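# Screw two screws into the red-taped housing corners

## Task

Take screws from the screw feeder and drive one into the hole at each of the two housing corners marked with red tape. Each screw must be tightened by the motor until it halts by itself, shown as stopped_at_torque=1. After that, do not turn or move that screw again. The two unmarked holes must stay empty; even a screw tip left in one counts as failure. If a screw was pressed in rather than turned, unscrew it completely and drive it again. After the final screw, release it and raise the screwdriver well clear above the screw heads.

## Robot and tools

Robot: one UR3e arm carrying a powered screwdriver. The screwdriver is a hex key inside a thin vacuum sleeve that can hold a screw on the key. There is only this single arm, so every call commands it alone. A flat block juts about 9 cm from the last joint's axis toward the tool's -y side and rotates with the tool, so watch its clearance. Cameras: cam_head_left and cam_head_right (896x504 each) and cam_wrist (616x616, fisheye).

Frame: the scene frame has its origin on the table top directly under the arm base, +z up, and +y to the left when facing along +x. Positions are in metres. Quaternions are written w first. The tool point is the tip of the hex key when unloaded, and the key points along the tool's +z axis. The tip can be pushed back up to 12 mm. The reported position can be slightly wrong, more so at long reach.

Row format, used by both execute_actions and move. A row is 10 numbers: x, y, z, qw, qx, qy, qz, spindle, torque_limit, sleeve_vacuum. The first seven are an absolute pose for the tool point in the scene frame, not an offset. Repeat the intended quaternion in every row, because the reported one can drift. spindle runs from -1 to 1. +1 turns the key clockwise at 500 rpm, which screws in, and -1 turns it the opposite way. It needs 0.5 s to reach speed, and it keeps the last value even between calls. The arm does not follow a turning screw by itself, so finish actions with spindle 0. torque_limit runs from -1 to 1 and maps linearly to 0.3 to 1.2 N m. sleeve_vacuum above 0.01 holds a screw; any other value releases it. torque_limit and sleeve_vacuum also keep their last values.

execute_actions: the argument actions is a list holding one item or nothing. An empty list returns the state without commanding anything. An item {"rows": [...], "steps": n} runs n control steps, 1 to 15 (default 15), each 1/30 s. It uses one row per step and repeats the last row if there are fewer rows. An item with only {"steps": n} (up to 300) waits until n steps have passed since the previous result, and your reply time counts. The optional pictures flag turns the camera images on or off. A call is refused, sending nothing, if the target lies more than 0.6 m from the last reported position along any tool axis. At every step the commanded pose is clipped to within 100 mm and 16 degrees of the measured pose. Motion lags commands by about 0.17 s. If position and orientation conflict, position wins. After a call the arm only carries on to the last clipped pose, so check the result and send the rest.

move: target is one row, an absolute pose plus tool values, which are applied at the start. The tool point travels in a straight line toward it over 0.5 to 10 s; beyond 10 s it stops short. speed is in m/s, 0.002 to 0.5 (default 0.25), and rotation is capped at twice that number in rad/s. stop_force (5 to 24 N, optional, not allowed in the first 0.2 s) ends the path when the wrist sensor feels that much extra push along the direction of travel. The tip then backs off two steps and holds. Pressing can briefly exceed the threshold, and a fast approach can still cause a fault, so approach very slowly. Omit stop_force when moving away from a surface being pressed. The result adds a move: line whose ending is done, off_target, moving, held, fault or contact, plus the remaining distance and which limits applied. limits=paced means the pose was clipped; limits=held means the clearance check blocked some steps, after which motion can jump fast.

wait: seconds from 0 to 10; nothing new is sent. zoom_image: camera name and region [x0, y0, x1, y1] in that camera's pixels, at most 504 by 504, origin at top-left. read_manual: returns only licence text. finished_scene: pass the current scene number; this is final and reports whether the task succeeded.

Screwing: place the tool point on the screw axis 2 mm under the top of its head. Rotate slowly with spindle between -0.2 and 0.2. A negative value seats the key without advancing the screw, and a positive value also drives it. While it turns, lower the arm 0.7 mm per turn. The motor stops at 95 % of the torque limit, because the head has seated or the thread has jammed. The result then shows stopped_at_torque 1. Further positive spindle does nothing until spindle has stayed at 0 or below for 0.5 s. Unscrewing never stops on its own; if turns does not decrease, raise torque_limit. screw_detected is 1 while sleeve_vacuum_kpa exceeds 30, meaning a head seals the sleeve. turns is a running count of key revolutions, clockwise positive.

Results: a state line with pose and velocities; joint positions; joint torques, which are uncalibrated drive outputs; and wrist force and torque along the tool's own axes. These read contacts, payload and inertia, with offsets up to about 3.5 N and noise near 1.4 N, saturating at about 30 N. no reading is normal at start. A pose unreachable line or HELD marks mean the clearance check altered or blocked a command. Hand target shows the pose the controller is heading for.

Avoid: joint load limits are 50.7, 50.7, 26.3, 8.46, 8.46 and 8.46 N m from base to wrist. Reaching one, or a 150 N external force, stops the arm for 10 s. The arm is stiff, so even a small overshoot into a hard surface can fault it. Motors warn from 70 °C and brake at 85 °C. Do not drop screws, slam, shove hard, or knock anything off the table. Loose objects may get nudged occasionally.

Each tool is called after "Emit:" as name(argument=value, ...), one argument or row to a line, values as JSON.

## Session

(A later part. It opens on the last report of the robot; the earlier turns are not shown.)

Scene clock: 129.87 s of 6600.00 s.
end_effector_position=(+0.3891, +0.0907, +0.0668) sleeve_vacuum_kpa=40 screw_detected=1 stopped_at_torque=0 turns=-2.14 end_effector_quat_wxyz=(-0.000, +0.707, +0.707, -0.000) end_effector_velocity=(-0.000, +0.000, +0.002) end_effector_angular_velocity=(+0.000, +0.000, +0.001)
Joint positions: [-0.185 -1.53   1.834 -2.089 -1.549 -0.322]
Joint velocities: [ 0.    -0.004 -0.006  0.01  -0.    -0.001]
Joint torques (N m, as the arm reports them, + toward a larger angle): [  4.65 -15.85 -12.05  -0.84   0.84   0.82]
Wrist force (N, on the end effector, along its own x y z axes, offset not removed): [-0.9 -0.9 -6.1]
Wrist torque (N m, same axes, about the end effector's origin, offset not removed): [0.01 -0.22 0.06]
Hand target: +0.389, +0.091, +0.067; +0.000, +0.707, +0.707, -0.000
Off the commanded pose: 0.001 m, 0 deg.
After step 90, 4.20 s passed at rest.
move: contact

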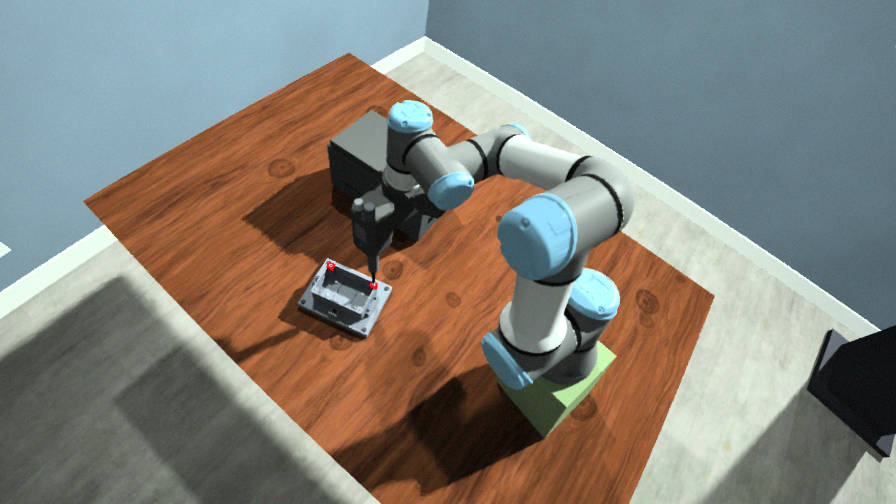

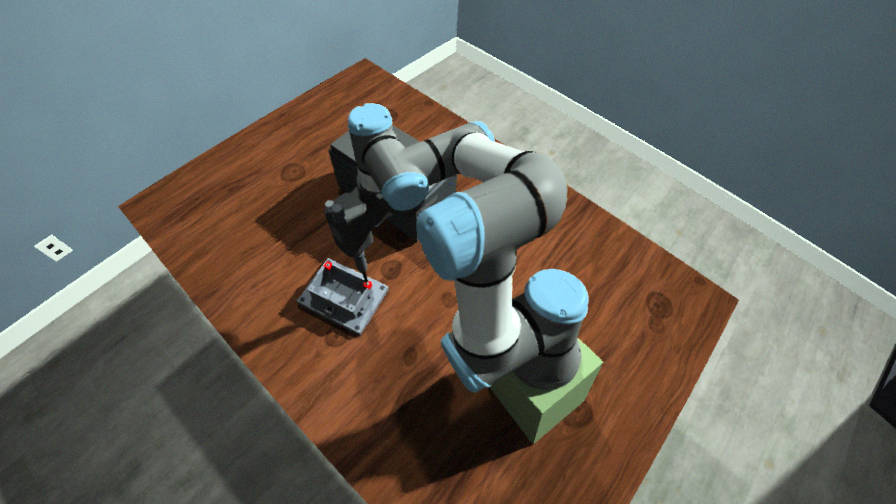

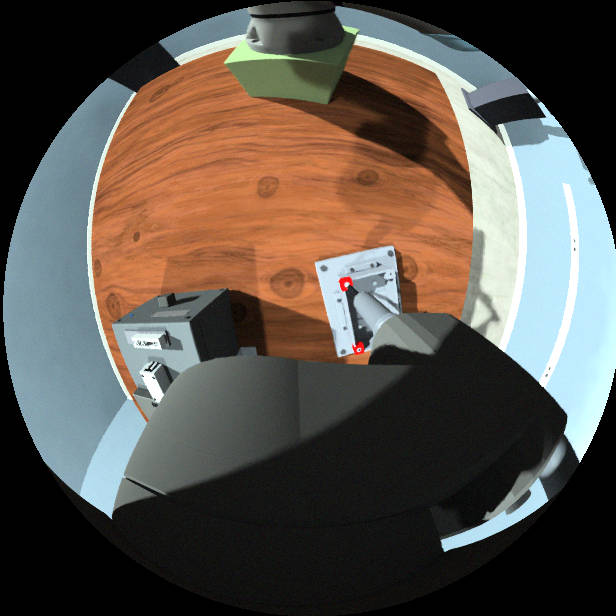

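Emit:
execute_actions(
  actions=[
    {"rows":[[0.3892,0.0907,0.0668,0,0.7071,0.7071,0,0.2,0,1]],"steps":15},
  ],
  pictures=false,
)

Emit:
execute_actions(
  actions=[
    {"rows":[[0.3892,0.0907,0.0668,0,0.7071,0.7071,0,0.2,0,1]],"steps":15},
  ],
  pictures=false,
)

Emit:
execute_actions(
  actions=[
    {"rows":[[0.3892,0.0907,0.0668,0,0.7071,0.7071,0,0.2,0,1]],"steps":15},
  ],
  pictures=false,
)

Emit:
execute_actions(
  actions=[
    {"rows":[[0.3892,0.0907,0.0668,0,0.7071,0.7071,0,0.2,0,1],[0.3892,0.0907,0.0668,0,0.7071,0.7071,0,0.2,0,1],[0.3892,0.0907,0.0668,0,0.7071,0.7071,0,0.2,0,1],[0.3892,0.0907,0.0668,0,0.7071,0.7071,0,0.2,0,1],[0.3892,0.0907,0.0668,0,0.7071,0.7071,0,0.2,0,1],[0.3892,0.0907,0.0668,0,0.7071,0.7071,0,0.2,0,1],[0.3892,0.0907,0.0668,0,0.7071,0.7071,0,0,0,1]],"steps":12},
  ],
)

Emit:
zoom_image(
  camera="cam_head_left",
  region=[360, 263, 390, 293],
)

Emit:
zoom_image(
  camera="cam_wrist",
  region=[336, 274, 356, 294],
)

Scene clock: 138.03 s of 6600.00 s.
end_effector_position=(+0.3892, +0.0907, +0.0668) sleeve_vacuum_kpa=39 screw_detected=1 stopped_at_torque=0 turns=-1.36 end_effector_quat_wxyz=(-0.000, +0.707, +0.707, -0.000) end_effector_velocity=(-0.001, -0.000, -0.001) end_effector_angular_velocity=(+0.000, +0.002, -0.001)
Joint positions: [-0.185 -1.53   1.833 -2.089 -1.549 -0.322]
Joint velocities: [-0.001  0.     0.002  0.    -0.001  0.   ]
Joint torques (N m, as the arm reports them, + toward a larger angle): [  0.63 -11.61  -8.53  -3.35   1.21  -0.7 ]
Wrist force (N, on the end effector, along its own x y z axes, offset not removed): [-0.4 -1.1 -5.5]
Wrist torque (N m, same axes, about the end effector's origin, offset not removed): [0.26 -0.56 -0.18]
Hand target: +0.389, +0.091, +0.067; -0.000, +0.707, +0.707, -0.000
Off the commanded pose: 0.000 m, 0 deg.
Steps of this call (steps 1 to 90: nothing new was sent; then 4.67 s passed at rest; steps 91 to 105: all 15 steps of this action). Readings (end_effector_position | what the end effector reports):
91: (+0.3892, +0.0907, +0.0670) | sleeve_vacuum_kpa=40 screw_detected=1 stopped_at_torque=0 turns=-2.12
92: (+0.3892, +0.0907, +0.0670) | sleeve_vacuum_kpa=36 screw_detected=1 stopped_at_torque=0 turns=-2.08
94: (+0.3892, +0.0907, +0.0670) | sleeve_vacuum_kpa=34 screw_detected=1 stopped_at_torque=0 turns=-1.97
98: (+0.3893, +0.0907, +0.0669) | sleeve_vacuum_kpa=34 screw_detected=1 stopped_at_torque=0 turns=-1.75
105: the state above

Scene clock: 138.53 s of 6600.00 s.
end_effector_position=(+0.3892, +0.0907, +0.0668) sleeve_vacuum_kpa=40 screw_detected=1 stopped_at_torque=0 turns=-0.53 end_effector_quat_wxyz=(-0.000, +0.707, +0.707, -0.000) end_effector_velocity=(+0.000, -0.000, +0.000) end_effector_angular_velocity=(-0.001, -0.000, +0.001)
Joint positions: [-0.185 -1.53   1.833 -2.089 -1.549 -0.322]
Joint velocities: [-0.    -0.    -0.001 -0.    -0.    -0.001]
Joint torques (N m, as the arm reports them, + toward a larger angle): [  0.65 -12.43  -9.02  -3.34   1.46  -0.37]
Wrist force (N, on the end effector, along its own x y z axes, offset not removed): [0.1 -1.6 -6.8]
Wrist torque (N m, same axes, about the end effector's origin, offset not removed): [0.16 -0.90 -0.11]
Hand target: +0.389, +0.091, +0.067; +0.000, +0.707, +0.707, +0.000
Off the commanded pose: 0.000 m, 0 deg.
Steps of this call (steps 1 to 15: all 15 steps of this action). Readings (end_effector_position | what the end effector reports):
1: (+0.3892, +0.0907, +0.0668) | sleeve_vacuum_kpa=40 screw_detected=1 stopped_at_torque=0 turns=-1.31
2: (+0.3892, +0.0907, +0.0668) | sleeve_vacuum_kpa=40 screw_detected=1 stopped_at_torque=0 turns=-1.25
4: (+0.3892, +0.0907, +0.0668) | sleeve_vacuum_kpa=40 screw_detected=1 stopped_at_torque=0 turns=-1.14
8: (+0.3892, +0.0907, +0.0668) | sleeve_vacuum_kpa=40 screw_detected=1 stopped_at_torque=0 turns=-0.92
15: the state above

Scene clock: 139.03 s of 6600.00 s.
end_effector_position=(+0.3892, +0.0907, +0.0668) sleeve_vacuum_kpa=40 screw_detected=1 stopped_at_torque=0 turns=0.31 end_effector_quat_wxyz=(-0.000, +0.707, +0.707, -0.000) end_effector_velocity=(-0.000, -0.000, -0.000) end_effector_angular_velocity=(-0.000, +0.001, -0.001)
Joint positions: [-0.185 -1.53   1.833 -2.089 -1.549 -0.322]
Joint velocities: [-0.    -0.     0.     0.001 -0.     0.001]
Joint torques (N m, as the arm reports them, + toward a larger angle): [  1.38 -12.28  -9.36  -3.34   1.64   0.02]
Wrist force (N, on the end effector, along its own x y z axes, offset not removed): [0.0 -2.1 -5.6]
Wrist torque (N m, same axes, about the end effector's origin, offset not removed): [-0.10 -0.59 -0.01]
Hand target: +0.389, +0.091, +0.067; +0.000, +0.707, +0.707, +0.000
Off the commanded pose: 0.000 m, 0 deg.
Steps of this call (steps 1 to 15: all 15 steps of this action). Readings (end_effector_position | what the end effector reports):
1: (+0.3892, +0.0907, +0.0668) | sleeve_vacuum_kpa=40 screw_detected=1 stopped_at_torque=0 turns=-0.47
2: (+0.3892, +0.0907, +0.0668) | sleeve_vacuum_kpa=40 screw_detected=1 stopped_at_torque=0 turns=-0.42
4: (+0.3892, +0.0907, +0.0668) | sleeve_vacuum_kpa=40 screw_detected=1 stopped_at_torque=0 turns=-0.31
8: (+0.3892, +0.0907, +0.0668) | sleeve_vacuum_kpa=40 screw_detected=1 stopped_at_torque=0 turns=-0.08
15: the state above

Scene clock: 139.43 s of 6600.00 s.
end_effector_position=(+0.3892, +0.0907, +0.0668) sleeve_vacuum_kpa=40 screw_detected=1 stopped_at_torque=0 turns=0.64 end_effector_quat_wxyz=(-0.000, +0.707, +0.707, -0.000) end_effector_velocity=(+0.000, +0.000, +0.000) end_effector_angular_velocity=(+0.000, -0.001, +0.002)
Joint positions: [-0.185 -1.53   1.833 -2.089 -1.549 -0.322]
Joint velocities: [ 0.001 -0.    -0.001 -0.    -0.    -0.   ]
Joint torques (N m, as the arm reports them, + toward a larger angle): [  1.92 -12.47 -10.    -3.35   1.76   0.22]
Wrist force (N, on the end effector, along its own x y z axes, offset not removed): [-2.8 -1.8 -4.6]
Wrist torque (N m, same axes, about the end effector's origin, offset not removed): [0.03 0.24 -0.08]
Hand target: +0.389, +0.091, +0.067; +0.000, +0.707, +0.707, +0.000
Off the commanded pose: 0.000 m, 0 deg.
Steps of this call (steps 1 to 12: all 12 steps of this action). Readings (end_effector_position | what the end effector reports):
1: (+0.3892, +0.0907, +0.0668) | sleeve_vacuum_kpa=40 screw_detected=1 stopped_at_torque=0 turns=0.36
2: (+0.3892, +0.0907, +0.0668) | sleeve_vacuum_kpa=40 screw_detected=1 stopped_at_torque=0 turns=0.42
4: (+0.3892, +0.0907, +0.0668) | sleeve_vacuum_kpa=40 screw_detected=1 stopped_at_torque=0 turns=0.53
8: (+0.3892, +0.0907, +0.0668) | sleeve_vacuum_kpa=40 screw_detected=1 stopped_at_torque=0 turns=0.64
12: the state above

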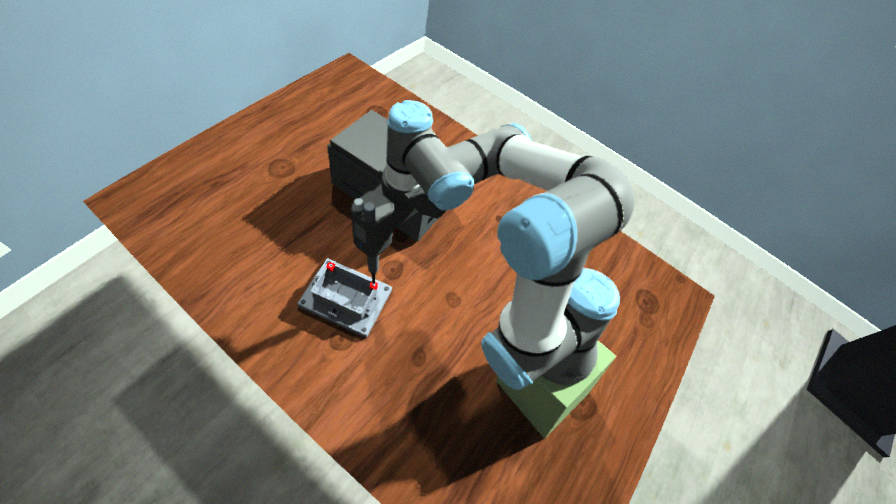

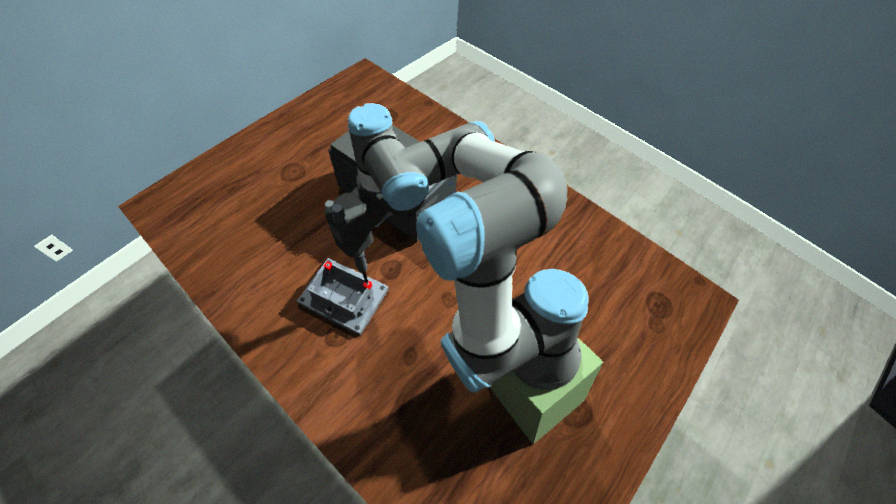

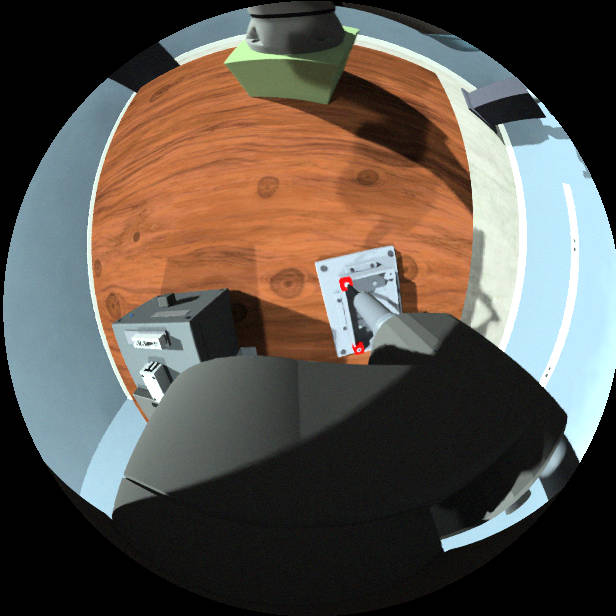

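Region (360, 263, 390, 293) of cam_head_left's 896x504 image, scaled by 16.800, with more detail than that image has.

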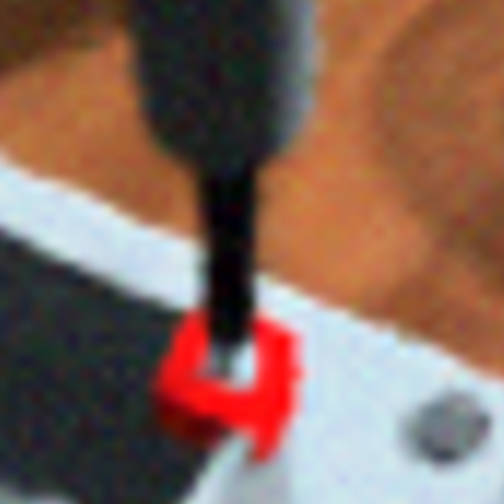

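Region (336, 274, 356, 294) of cam_wrist's 616x616 image, scaled by 25.200, with more detail than that image has.

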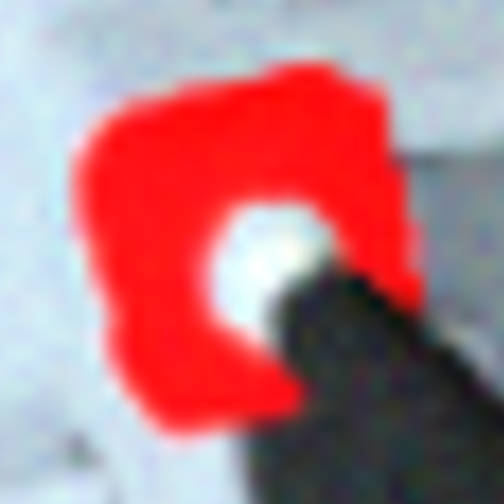

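Emit:
move(
  target=[0.3890, 0.0904, 0.057, 0, 0.7071, 0.7071, 0, 0.5, 0, 1],
  speed=0.0034,
  stop_force=12,
)

Emit:
execute_actions(
  actions=[
    {"rows":[[0.3890,0.0904,0.057,0,0.7071,0.7071,0,0.4,0,1],[0.3890,0.0904,0.057,0,0.7071,0.7071,0,0.4,0,1],[0.3890,0.0904,0.057,0,0.7071,0.7071,0,0.4,0,1],[0.3890,0.0904,0.057,0,0.7071,0.7071,0,0.4,0,1],[0.3890,0.0904,0.057,0,0.7071,0.7071,0,0.4,0,1],[0.3890,0.0904,0.057,0,0.7071,0.7071,0,0.4,0,1],[0.3890,0.0904,0.057,0,0.7071,0.7071,0,0,0,1]],"steps":12},
  ],
  pictures=false,
)

Scene clock: 148.63 s of 6600.00 s.
end_effector_position=(+0.3890, +0.0904, +0.0571) sleeve_vacuum_kpa=40 screw_detected=1 stopped_at_torque=1 turns=11.40 end_effector_quat_wxyz=(-0.000, +0.707, +0.707, +0.000) end_effector_velocity=(+0.000, -0.001, -0.001) end_effector_angular_velocity=(-0.001, +0.000, -0.001)
Joint positions: [-0.185 -1.509  1.859 -2.135 -1.548 -0.323]
Joint velocities: [-0.001  0.001  0.001 -0.003 -0.001  0.001]
Joint torques (N m, as the arm reports them, + toward a larger angle): [ -1.13 -11.71  -8.09  -3.4    1.7    1.2 ]
Wrist force (N, on the end effector, along its own x y z axes, offset not removed): [2.2 -1.7 -7.7]
Wrist torque (N m, same axes, about the end effector's origin, offset not removed): [-0.01 -1.00 -0.08]
Hand target: +0.389, +0.090, +0.057; -0.000, +0.707, +0.707, -0.000
Off the commanded pose: 0.000 m, 0 deg.
After step 90, 3.10 s passed at rest.
move: done

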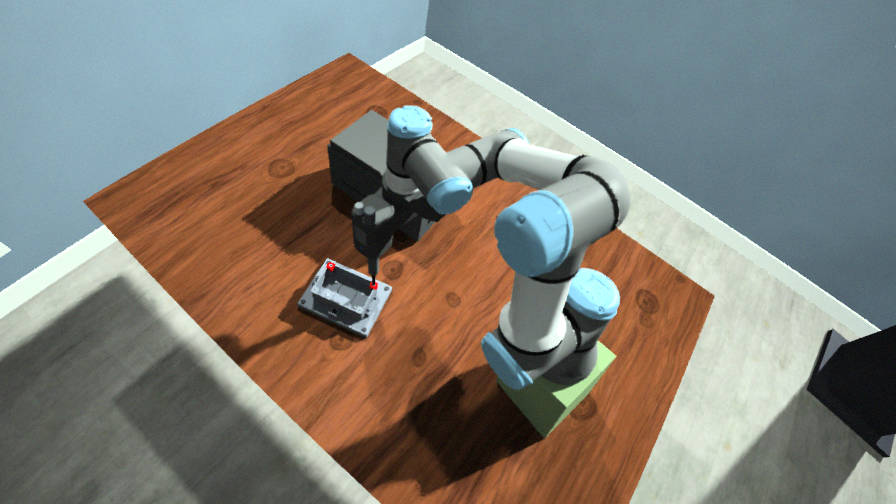

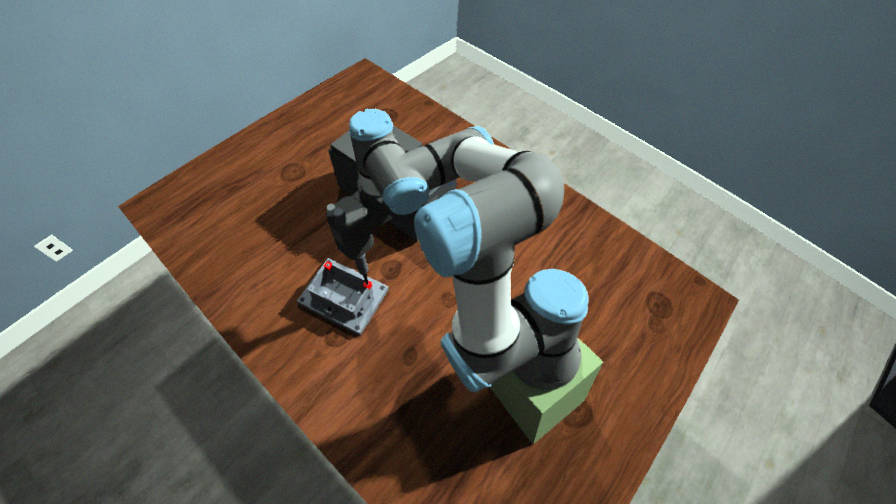

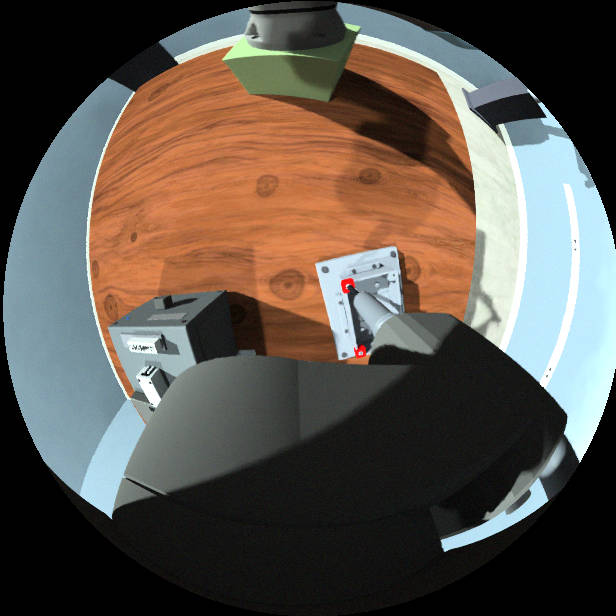

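Scene clock: 149.03 s of 6600.00 s.
end_effector_position=(+0.3890, +0.0904, +0.0570) sleeve_vacuum_kpa=40 screw_detected=1 stopped_at_torque=1 turns=11.40 end_effector_quat_wxyz=(-0.000, +0.707, +0.707, +0.000) end_effector_velocity=(-0.001, +0.000, -0.000) end_effector_angular_velocity=(+0.001, +0.001, +0.001)
Joint positions: [-0.185 -1.509  1.859 -2.135 -1.548 -0.323]
Joint velocities: [ 0.     0.     0.001  0.     0.    -0.001]
Joint torques (N m, as the arm reports them, + toward a larger angle): [ -0.94 -11.44  -8.26  -3.39   1.68   1.17]
Wrist force (N, on the end effector, along its own x y z axes, offset not removed): [1.6 -0.7 -5.4]
Wrist torque (N m, same axes, about the end effector's origin, offset not removed): [0.29 -0.66 -0.25]
Hand target: +0.389, +0.090, +0.057; -0.000, +0.707, +0.707, -0.000
Off the commanded pose: 0.000 m, 0 deg.
Steps of this call (steps 1 to 12: all 12 steps of this action). Readings (end_effector_position | what the end effector reports):
1: (+0.3890, +0.0904, +0.0570) | sleeve_vacuum_kpa=40 screw_detected=1 stopped_at_torque=1 turns=11.40
2: (+0.3890, +0.0904, +0.0570) | sleeve_vacuum_kpa=40 screw_detected=1 stopped_at_torque=1 turns=11.40
4: (+0.3890, +0.0904, +0.0570) | sleeve_vacuum_kpa=40 screw_detected=1 stopped_at_torque=1 turns=11.40
8: (+0.3890, +0.0904, +0.0570) | sleeve_vacuum_kpa=40 screw_detected=1 stopped_at_torque=1 turns=11.40
12: the state above

Emit:
move(
  target=[0.3890, 0.0904, 0.078, 0, 0.7071, 0.7071, 0, 0, 0, 0],
  speed=0.03,
)

Emit:
move(
  target=[0.41, -0.04, 0.19, 0, 0.7071, 0.7071, 0, 0, 0, 0],
  speed=0.2,
)

Emit:
move(
  target=[0.4287, -0.1515, 0.185, 0, 0.7071, 0.7071, 0, 0, 0, 1],
  speed=0.15,
)

Emit:
zoom_image(
  camera="cam_wrist",
  region=[326, 268, 366, 308],
)

Emit:
zoom_image(
  camera="cam_head_left",
  region=[420, 162, 450, 192],
)

Emit:
zoom_image(
  camera="cam_head_left",
  region=[360, 270, 390, 300],
)

Scene clock: 153.73 s of 6600.00 s.
end_effector_position=(+0.3890, +0.0904, +0.0779) sleeve_vacuum_kpa=0 screw_detected=0 stopped_at_torque=1 turns=11.40 end_effector_quat_wxyz=(+0.000, +0.707, +0.707, +0.000) end_effector_velocity=(+0.000, -0.001, +0.001) end_effector_angular_velocity=(-0.001, +0.001, -0.001)
Joint positions: [-0.187 -1.554  1.805 -2.037 -1.548 -0.324]
Joint velocities: [-0.001 -0.002 -0.006  0.008 -0.001 -0.   ]
Joint torques (N m, as the arm reports them, + toward a larger angle): [ -0.62 -17.97 -13.41  -1.29   1.21  -1.15]
Wrist force (N, on the end effector, along its own x y z axes, offset not removed): [0.3 -0.5 -0.1]
Wrist torque (N m, same axes, about the end effector's origin, offset not removed): [-0.13 -0.15 0.04]
Hand target: +0.389, +0.090, +0.078; +0.000, +0.707, +0.707, +0.000
Off the commanded pose: 0.000 m, 0 deg.
After step 90, 0.67 s passed at rest.
move: done

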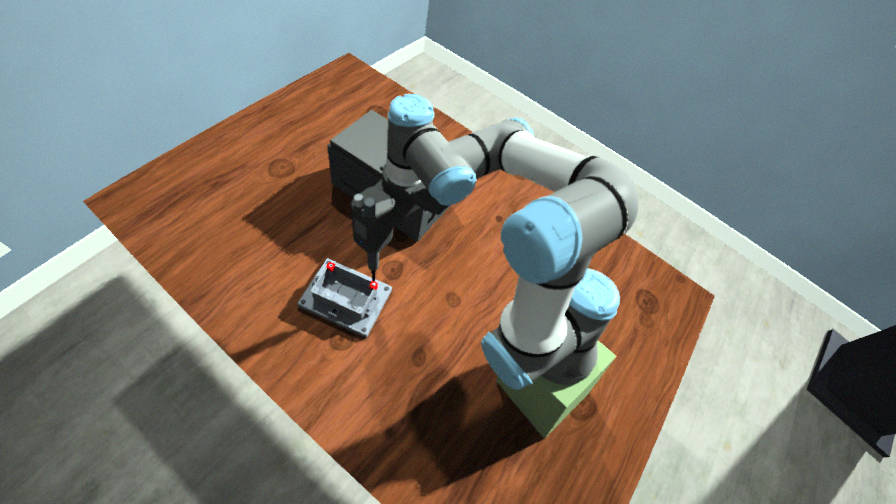

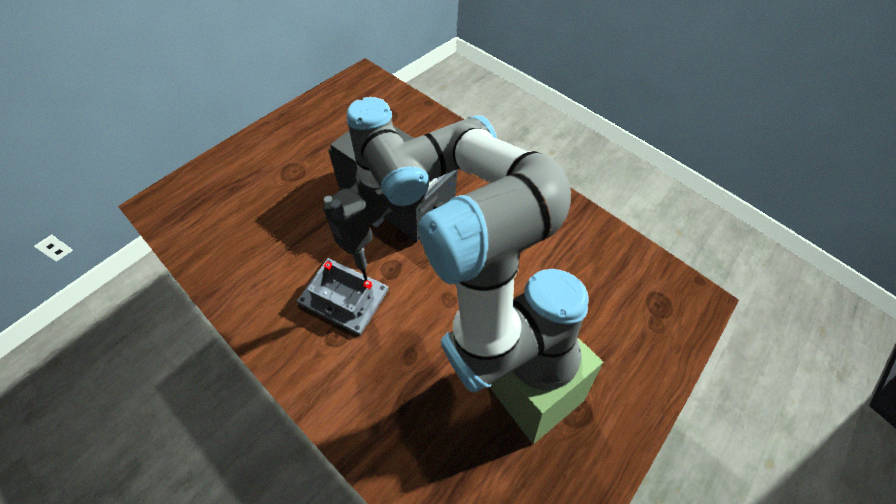

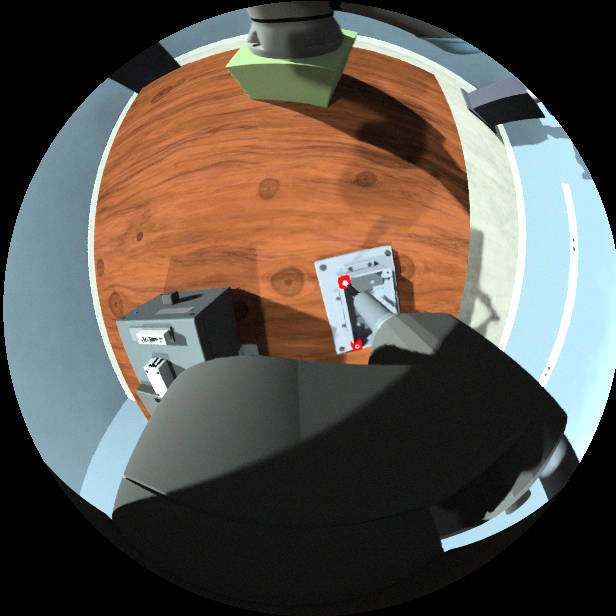

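Scene clock: 155.17 s of 6600.00 s.
end_effector_position=(+0.4101, -0.0398, +0.1899) sleeve_vacuum_kpa=0 screw_detected=0 stopped_at_torque=1 turns=11.40 end_effector_quat_wxyz=(+0.001, +0.707, +0.707, +0.000) end_effector_velocity=(+0.000, -0.001, +0.001) end_effector_angular_velocity=(+0.003, +0.010, +0.003)
Joint positions: [-0.559 -1.497  1.166 -1.433 -1.471 -0.689]
Joint velocities: [ 0.003  0.024 -0.041  0.026 -0.005 -0.001]
Joint torques (N m, as the arm reports them, + toward a larger angle): [  4.3  -14.46 -14.14  -0.88   0.08  -1.16]
Wrist force (N, on the end effector, along its own x y z axes, offset not removed): [2.4 -1.3 -2.3]
Wrist torque (N m, same axes, about the end effector's origin, offset not removed): [-0.39 -0.80 0.10]
Hand target: +0.410, -0.040, +0.190; +0.000, +0.707, +0.707, +0.000
Off the commanded pose: 0.000 m, 0 deg.
move: done

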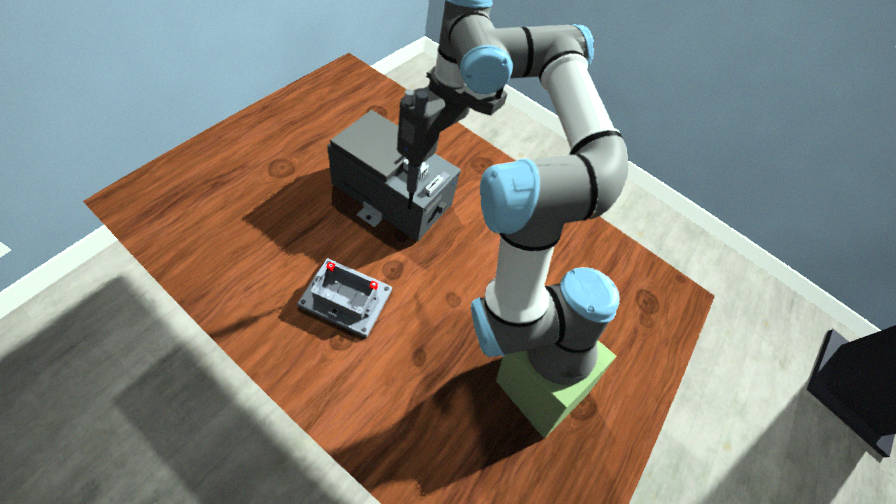

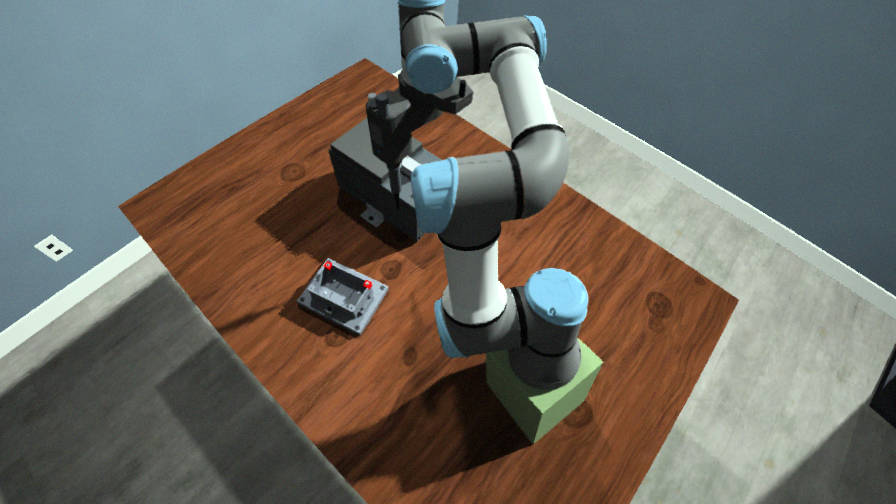

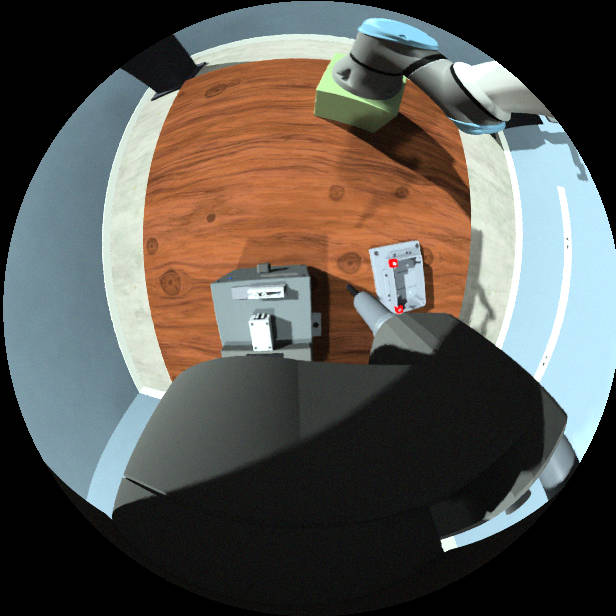

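Scene clock: 156.43 s of 6600.00 s.
end_effector_position=(+0.4287, -0.1514, +0.1850) sleeve_vacuum_kpa=14 screw_detected=0 stopped_at_torque=1 turns=11.40 end_effector_quat_wxyz=(+0.001, +0.707, +0.707, +0.000) end_effector_velocity=(+0.002, -0.001, +0.001) end_effector_angular_velocity=(+0.005, +0.008, +0.005)
Joint positions: [-0.751 -1.166  0.707 -1.283 -1.437 -0.879]
Joint velocities: [ 0.005  0.04  -0.071  0.04  -0.004 -0.001]
Joint torques (N m, as the arm reports them, + toward a larger angle): [  2.55 -17.66 -14.11  -0.7   -0.12  -1.15]
Wrist force (N, on the end effector, along its own x y z axes, offset not removed): [-0.1 -0.8 0.1]
Wrist torque (N m, same axes, about the end effector's origin, offset not removed): [-0.32 -0.06 -0.05]
Hand target: +0.429, -0.151, +0.185; +0.000, +0.707, +0.707, +0.000
Off the commanded pose: 0.000 m, 0 deg.
move: done

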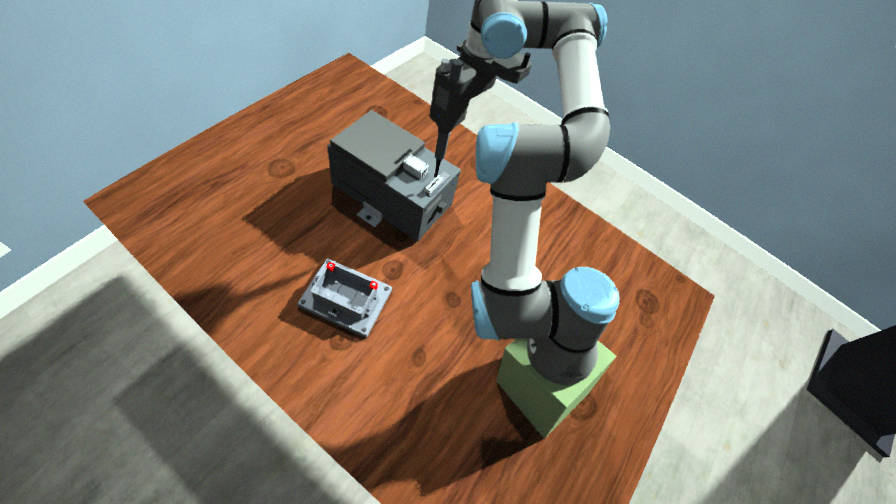

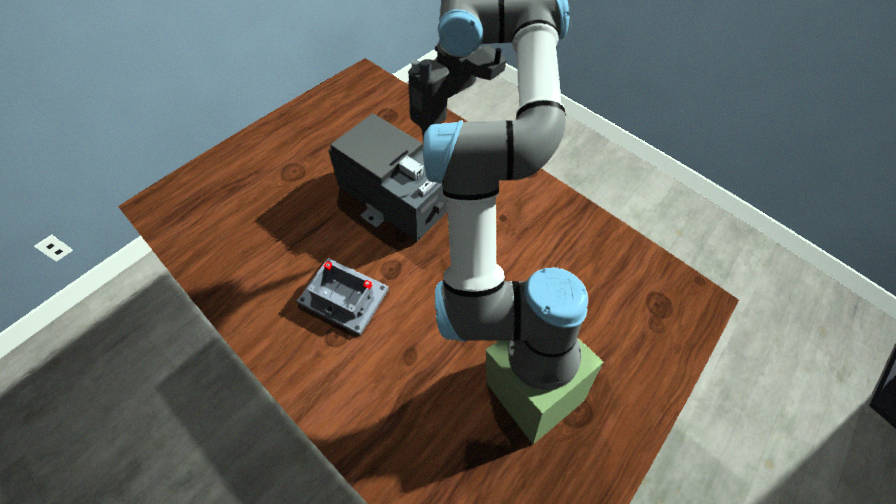

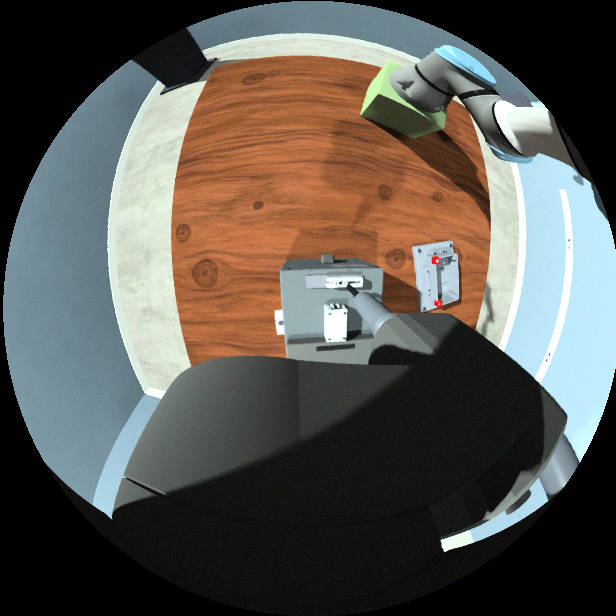

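Region (326, 268, 366, 308) of cam_wrist's 616x616 image, scaled by 12.600, with more detail than that image has.

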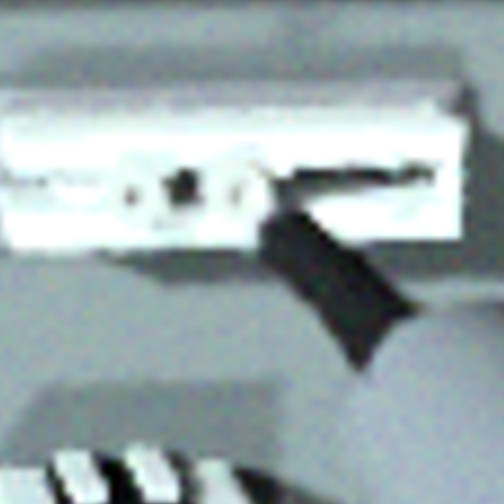

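Region (420, 162, 450, 192) of cam_head_left's 896x504 image, scaled by 16.800, with more detail than that image has.

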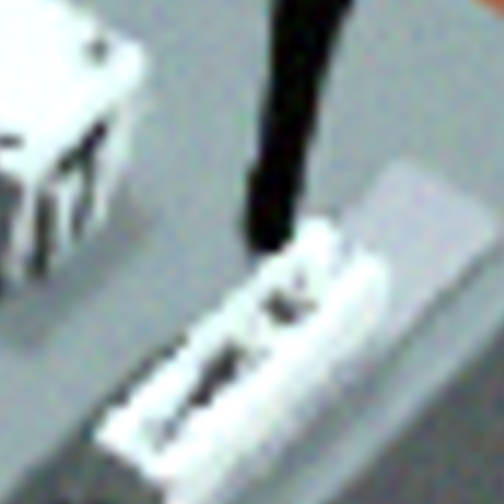

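Region (360, 270, 390, 300) of cam_head_left's 896x504 image, scaled by 16.800, with more detail than that image has.

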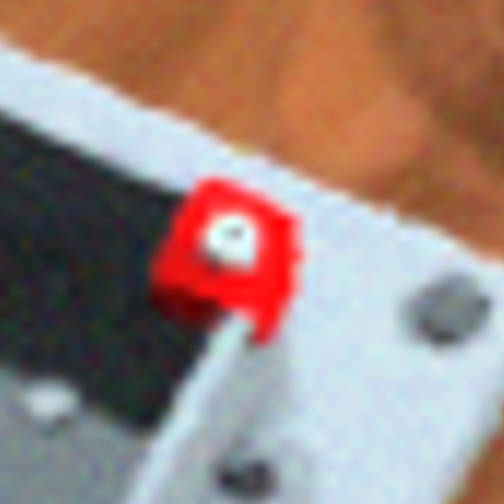

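Emit:
move(
  target=[0.4288, -0.1519, 0.172, 0, 0.7071, 0.7071, 0, 0, 0, 1],
  speed=0.03,
)

Emit:
move(
  target=[0.4288, -0.1519, 0.164, 0, 0.7071, 0.7071, 0, -0.15, 0, 1],
  speed=0.006,
  stop_force=10,
)

Emit:
execute_actions(
  actions=[
    {"rows":[[0.4288,-0.1519,0.164,0,0.7071,0.7071,0,0,0,1]],"steps":3},
  ],
  pictures=false,
)

Scene clock: 164.13 s of 6600.00 s.
end_effector_position=(+0.4287, -0.1519, +0.1721) sleeve_vacuum_kpa=14 screw_detected=0 stopped_at_torque=1 turns=11.40 end_effector_quat_wxyz=(-0.000, +0.707, +0.707, -0.000) end_effector_velocity=(+0.000, -0.000, -0.001) end_effector_angular_velocity=(-0.002, -0.002, +0.000)
Joint positions: [-0.746 -1.176  0.785 -1.351 -1.438 -0.875]
Joint velocities: [ 0.    -0.006  0.015 -0.013  0.001  0.   ]
Joint torques (N m, as the arm reports them, + toward a larger angle): [  1.99 -22.79 -10.01  -2.68   1.09   1.02]
Wrist force (N, on the end effector, along its own x y z axes, offset not removed): [0.9 -0.1 -1.8]
Wrist torque (N m, same axes, about the end effector's origin, offset not removed): [-0.07 -0.37 -0.01]
Hand target: +0.429, -0.152, +0.172; -0.000, +0.707, +0.707, -0.000
Off the commanded pose: 0.000 m, 0 deg.
After step 90, 3.90 s passed at rest.
move: done

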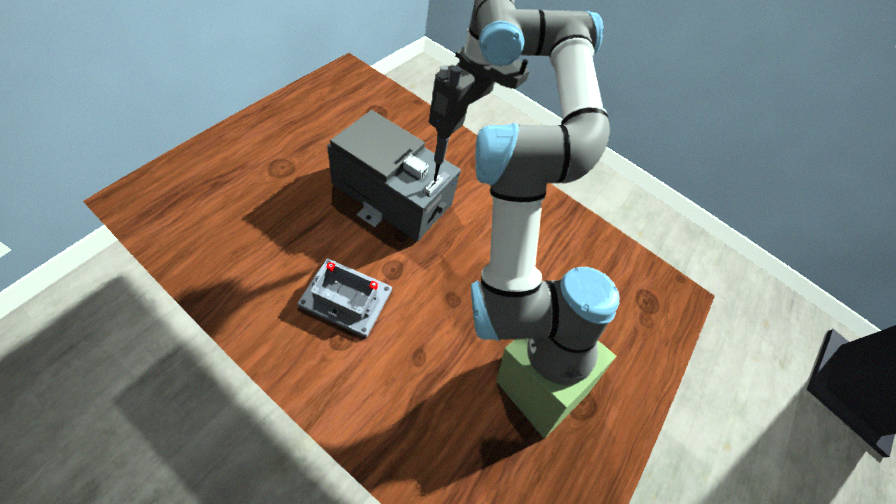

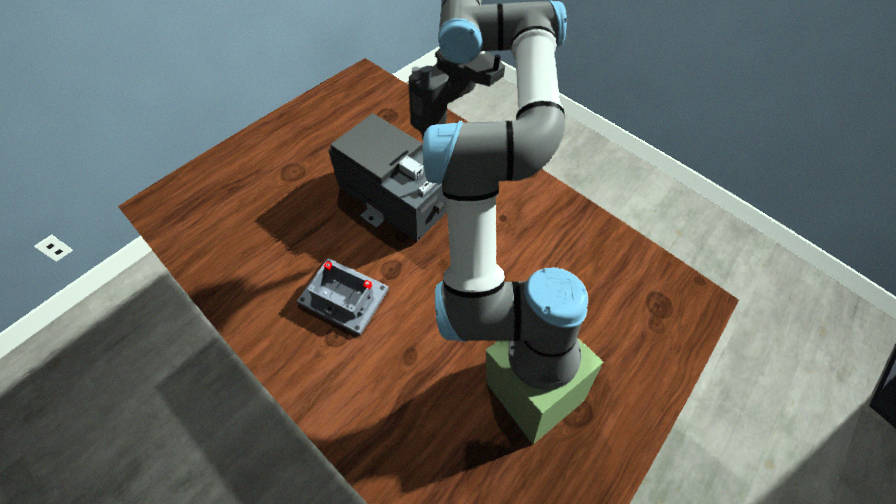

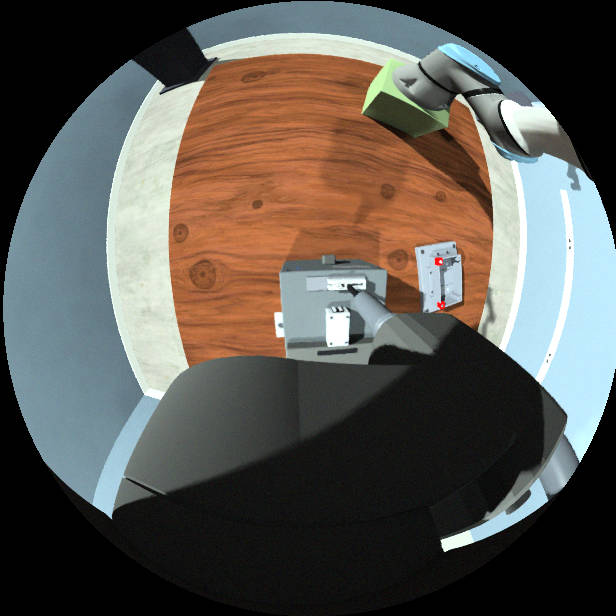

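Scene clock: 165.70 s of 6600.00 s.
end_effector_position=(+0.4288, -0.1519, +0.1641) sleeve_vacuum_kpa=40 screw_detected=1 stopped_at_torque=1 turns=9.47 end_effector_quat_wxyz=(-0.000, +0.707, +0.707, -0.000) end_effector_velocity=(-0.000, +0.000, -0.001) end_effector_angular_velocity=(+0.000, +0.000, +0.001)
Joint positions: [-0.744 -1.183  0.836 -1.395 -1.438 -0.872]
Joint velocities: [ 0.    -0.002  0.008 -0.006 -0.    -0.001]
Joint torques (N m, as the arm reports them, + toward a larger angle): [  3.29 -22.3   -8.62  -2.46   0.     1.05]
Wrist force (N, on the end effector, along its own x y z axes, offset not removed): [-0.5 -0.1 -7.0]
Wrist torque (N m, same axes, about the end effector's origin, offset not removed): [0.02 -0.32 -0.05]
Hand target: +0.429, -0.152, +0.164; -0.000, +0.707, +0.707, -0.000
Off the commanded pose: 0.000 m, 0 deg.
move: done

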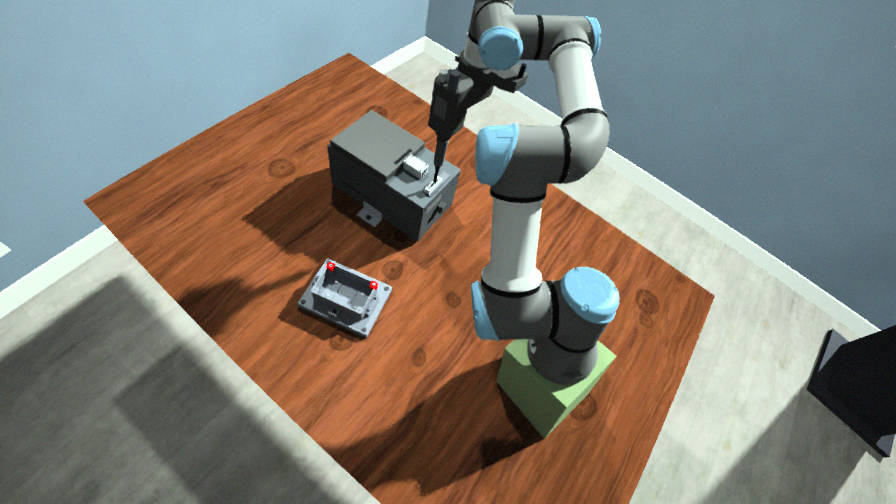

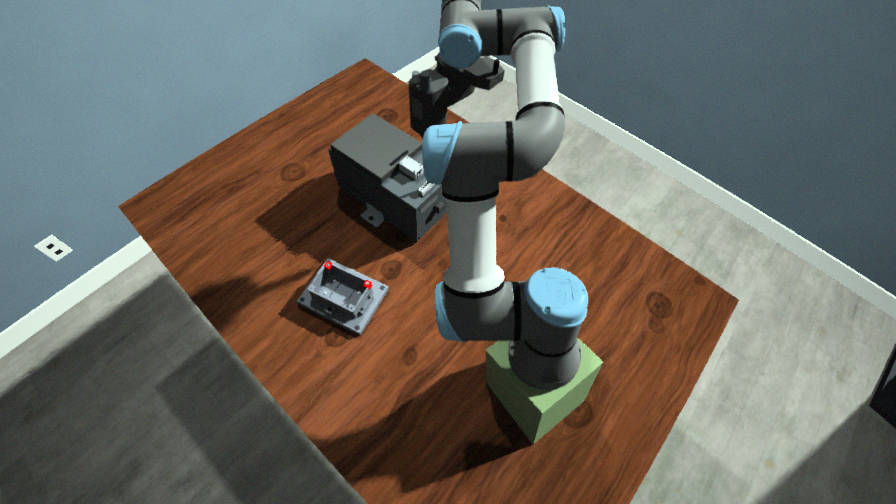

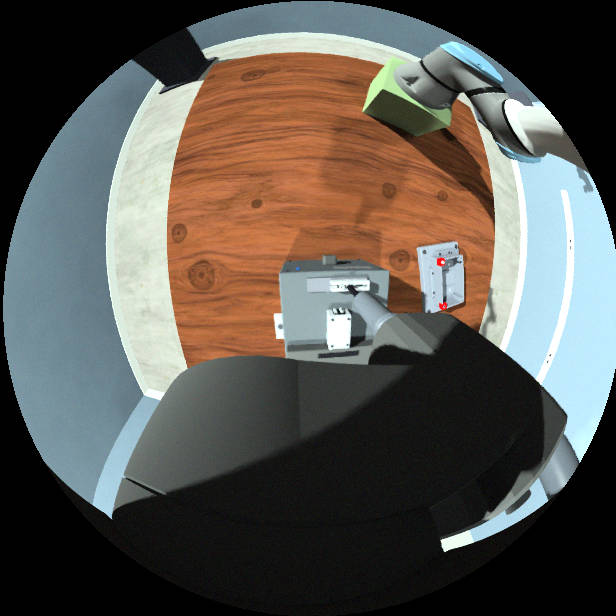

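Scene clock: 165.80 s of 6600.00 s.
end_effector_position=(+0.4288, -0.1519, +0.1640) sleeve_vacuum_kpa=40 screw_detected=1 stopped_at_torque=1 turns=9.47 end_effector_quat_wxyz=(-0.000, +0.707, +0.707, -0.000) end_effector_velocity=(-0.000, -0.000, -0.000) end_effector_angular_velocity=(-0.000, +0.001, +0.000)
Joint positions: [-0.744 -1.183  0.836 -1.395 -1.438 -0.872]
Joint velocities: [-0.    -0.001  0.003 -0.002 -0.001 -0.   ]
Joint torques (N m, as the arm reports them, + toward a larger angle): [  3.12 -20.87  -9.01  -2.56   0.05   1.07]
Wrist force (N, on the end effector, along its own x y z axes, offset not removed): [-0.3 -1.8 -4.7]
Wrist torque (N m, same axes, about the end effector's origin, offset not removed): [-0.47 -0.24 0.02]
Hand target: +0.429, -0.152, +0.164; -0.000, +0.707, +0.707, -0.000
Off the commanded pose: 0.000 m, 0 deg.
Steps of this call (steps 1 to 3: all 3 steps of this action). Readings (end_effector_position | what the end effector reports):
1: (+0.4288, -0.1519, +0.1641) | sleeve_vacuum_kpa=40 screw_detected=1 stopped_at_torque=1 turns=9.47
2: (+0.4288, -0.1519, +0.1640) | sleeve_vacuum_kpa=40 screw_detected=1 stopped_at_torque=1 turns=9.47
3: the state above


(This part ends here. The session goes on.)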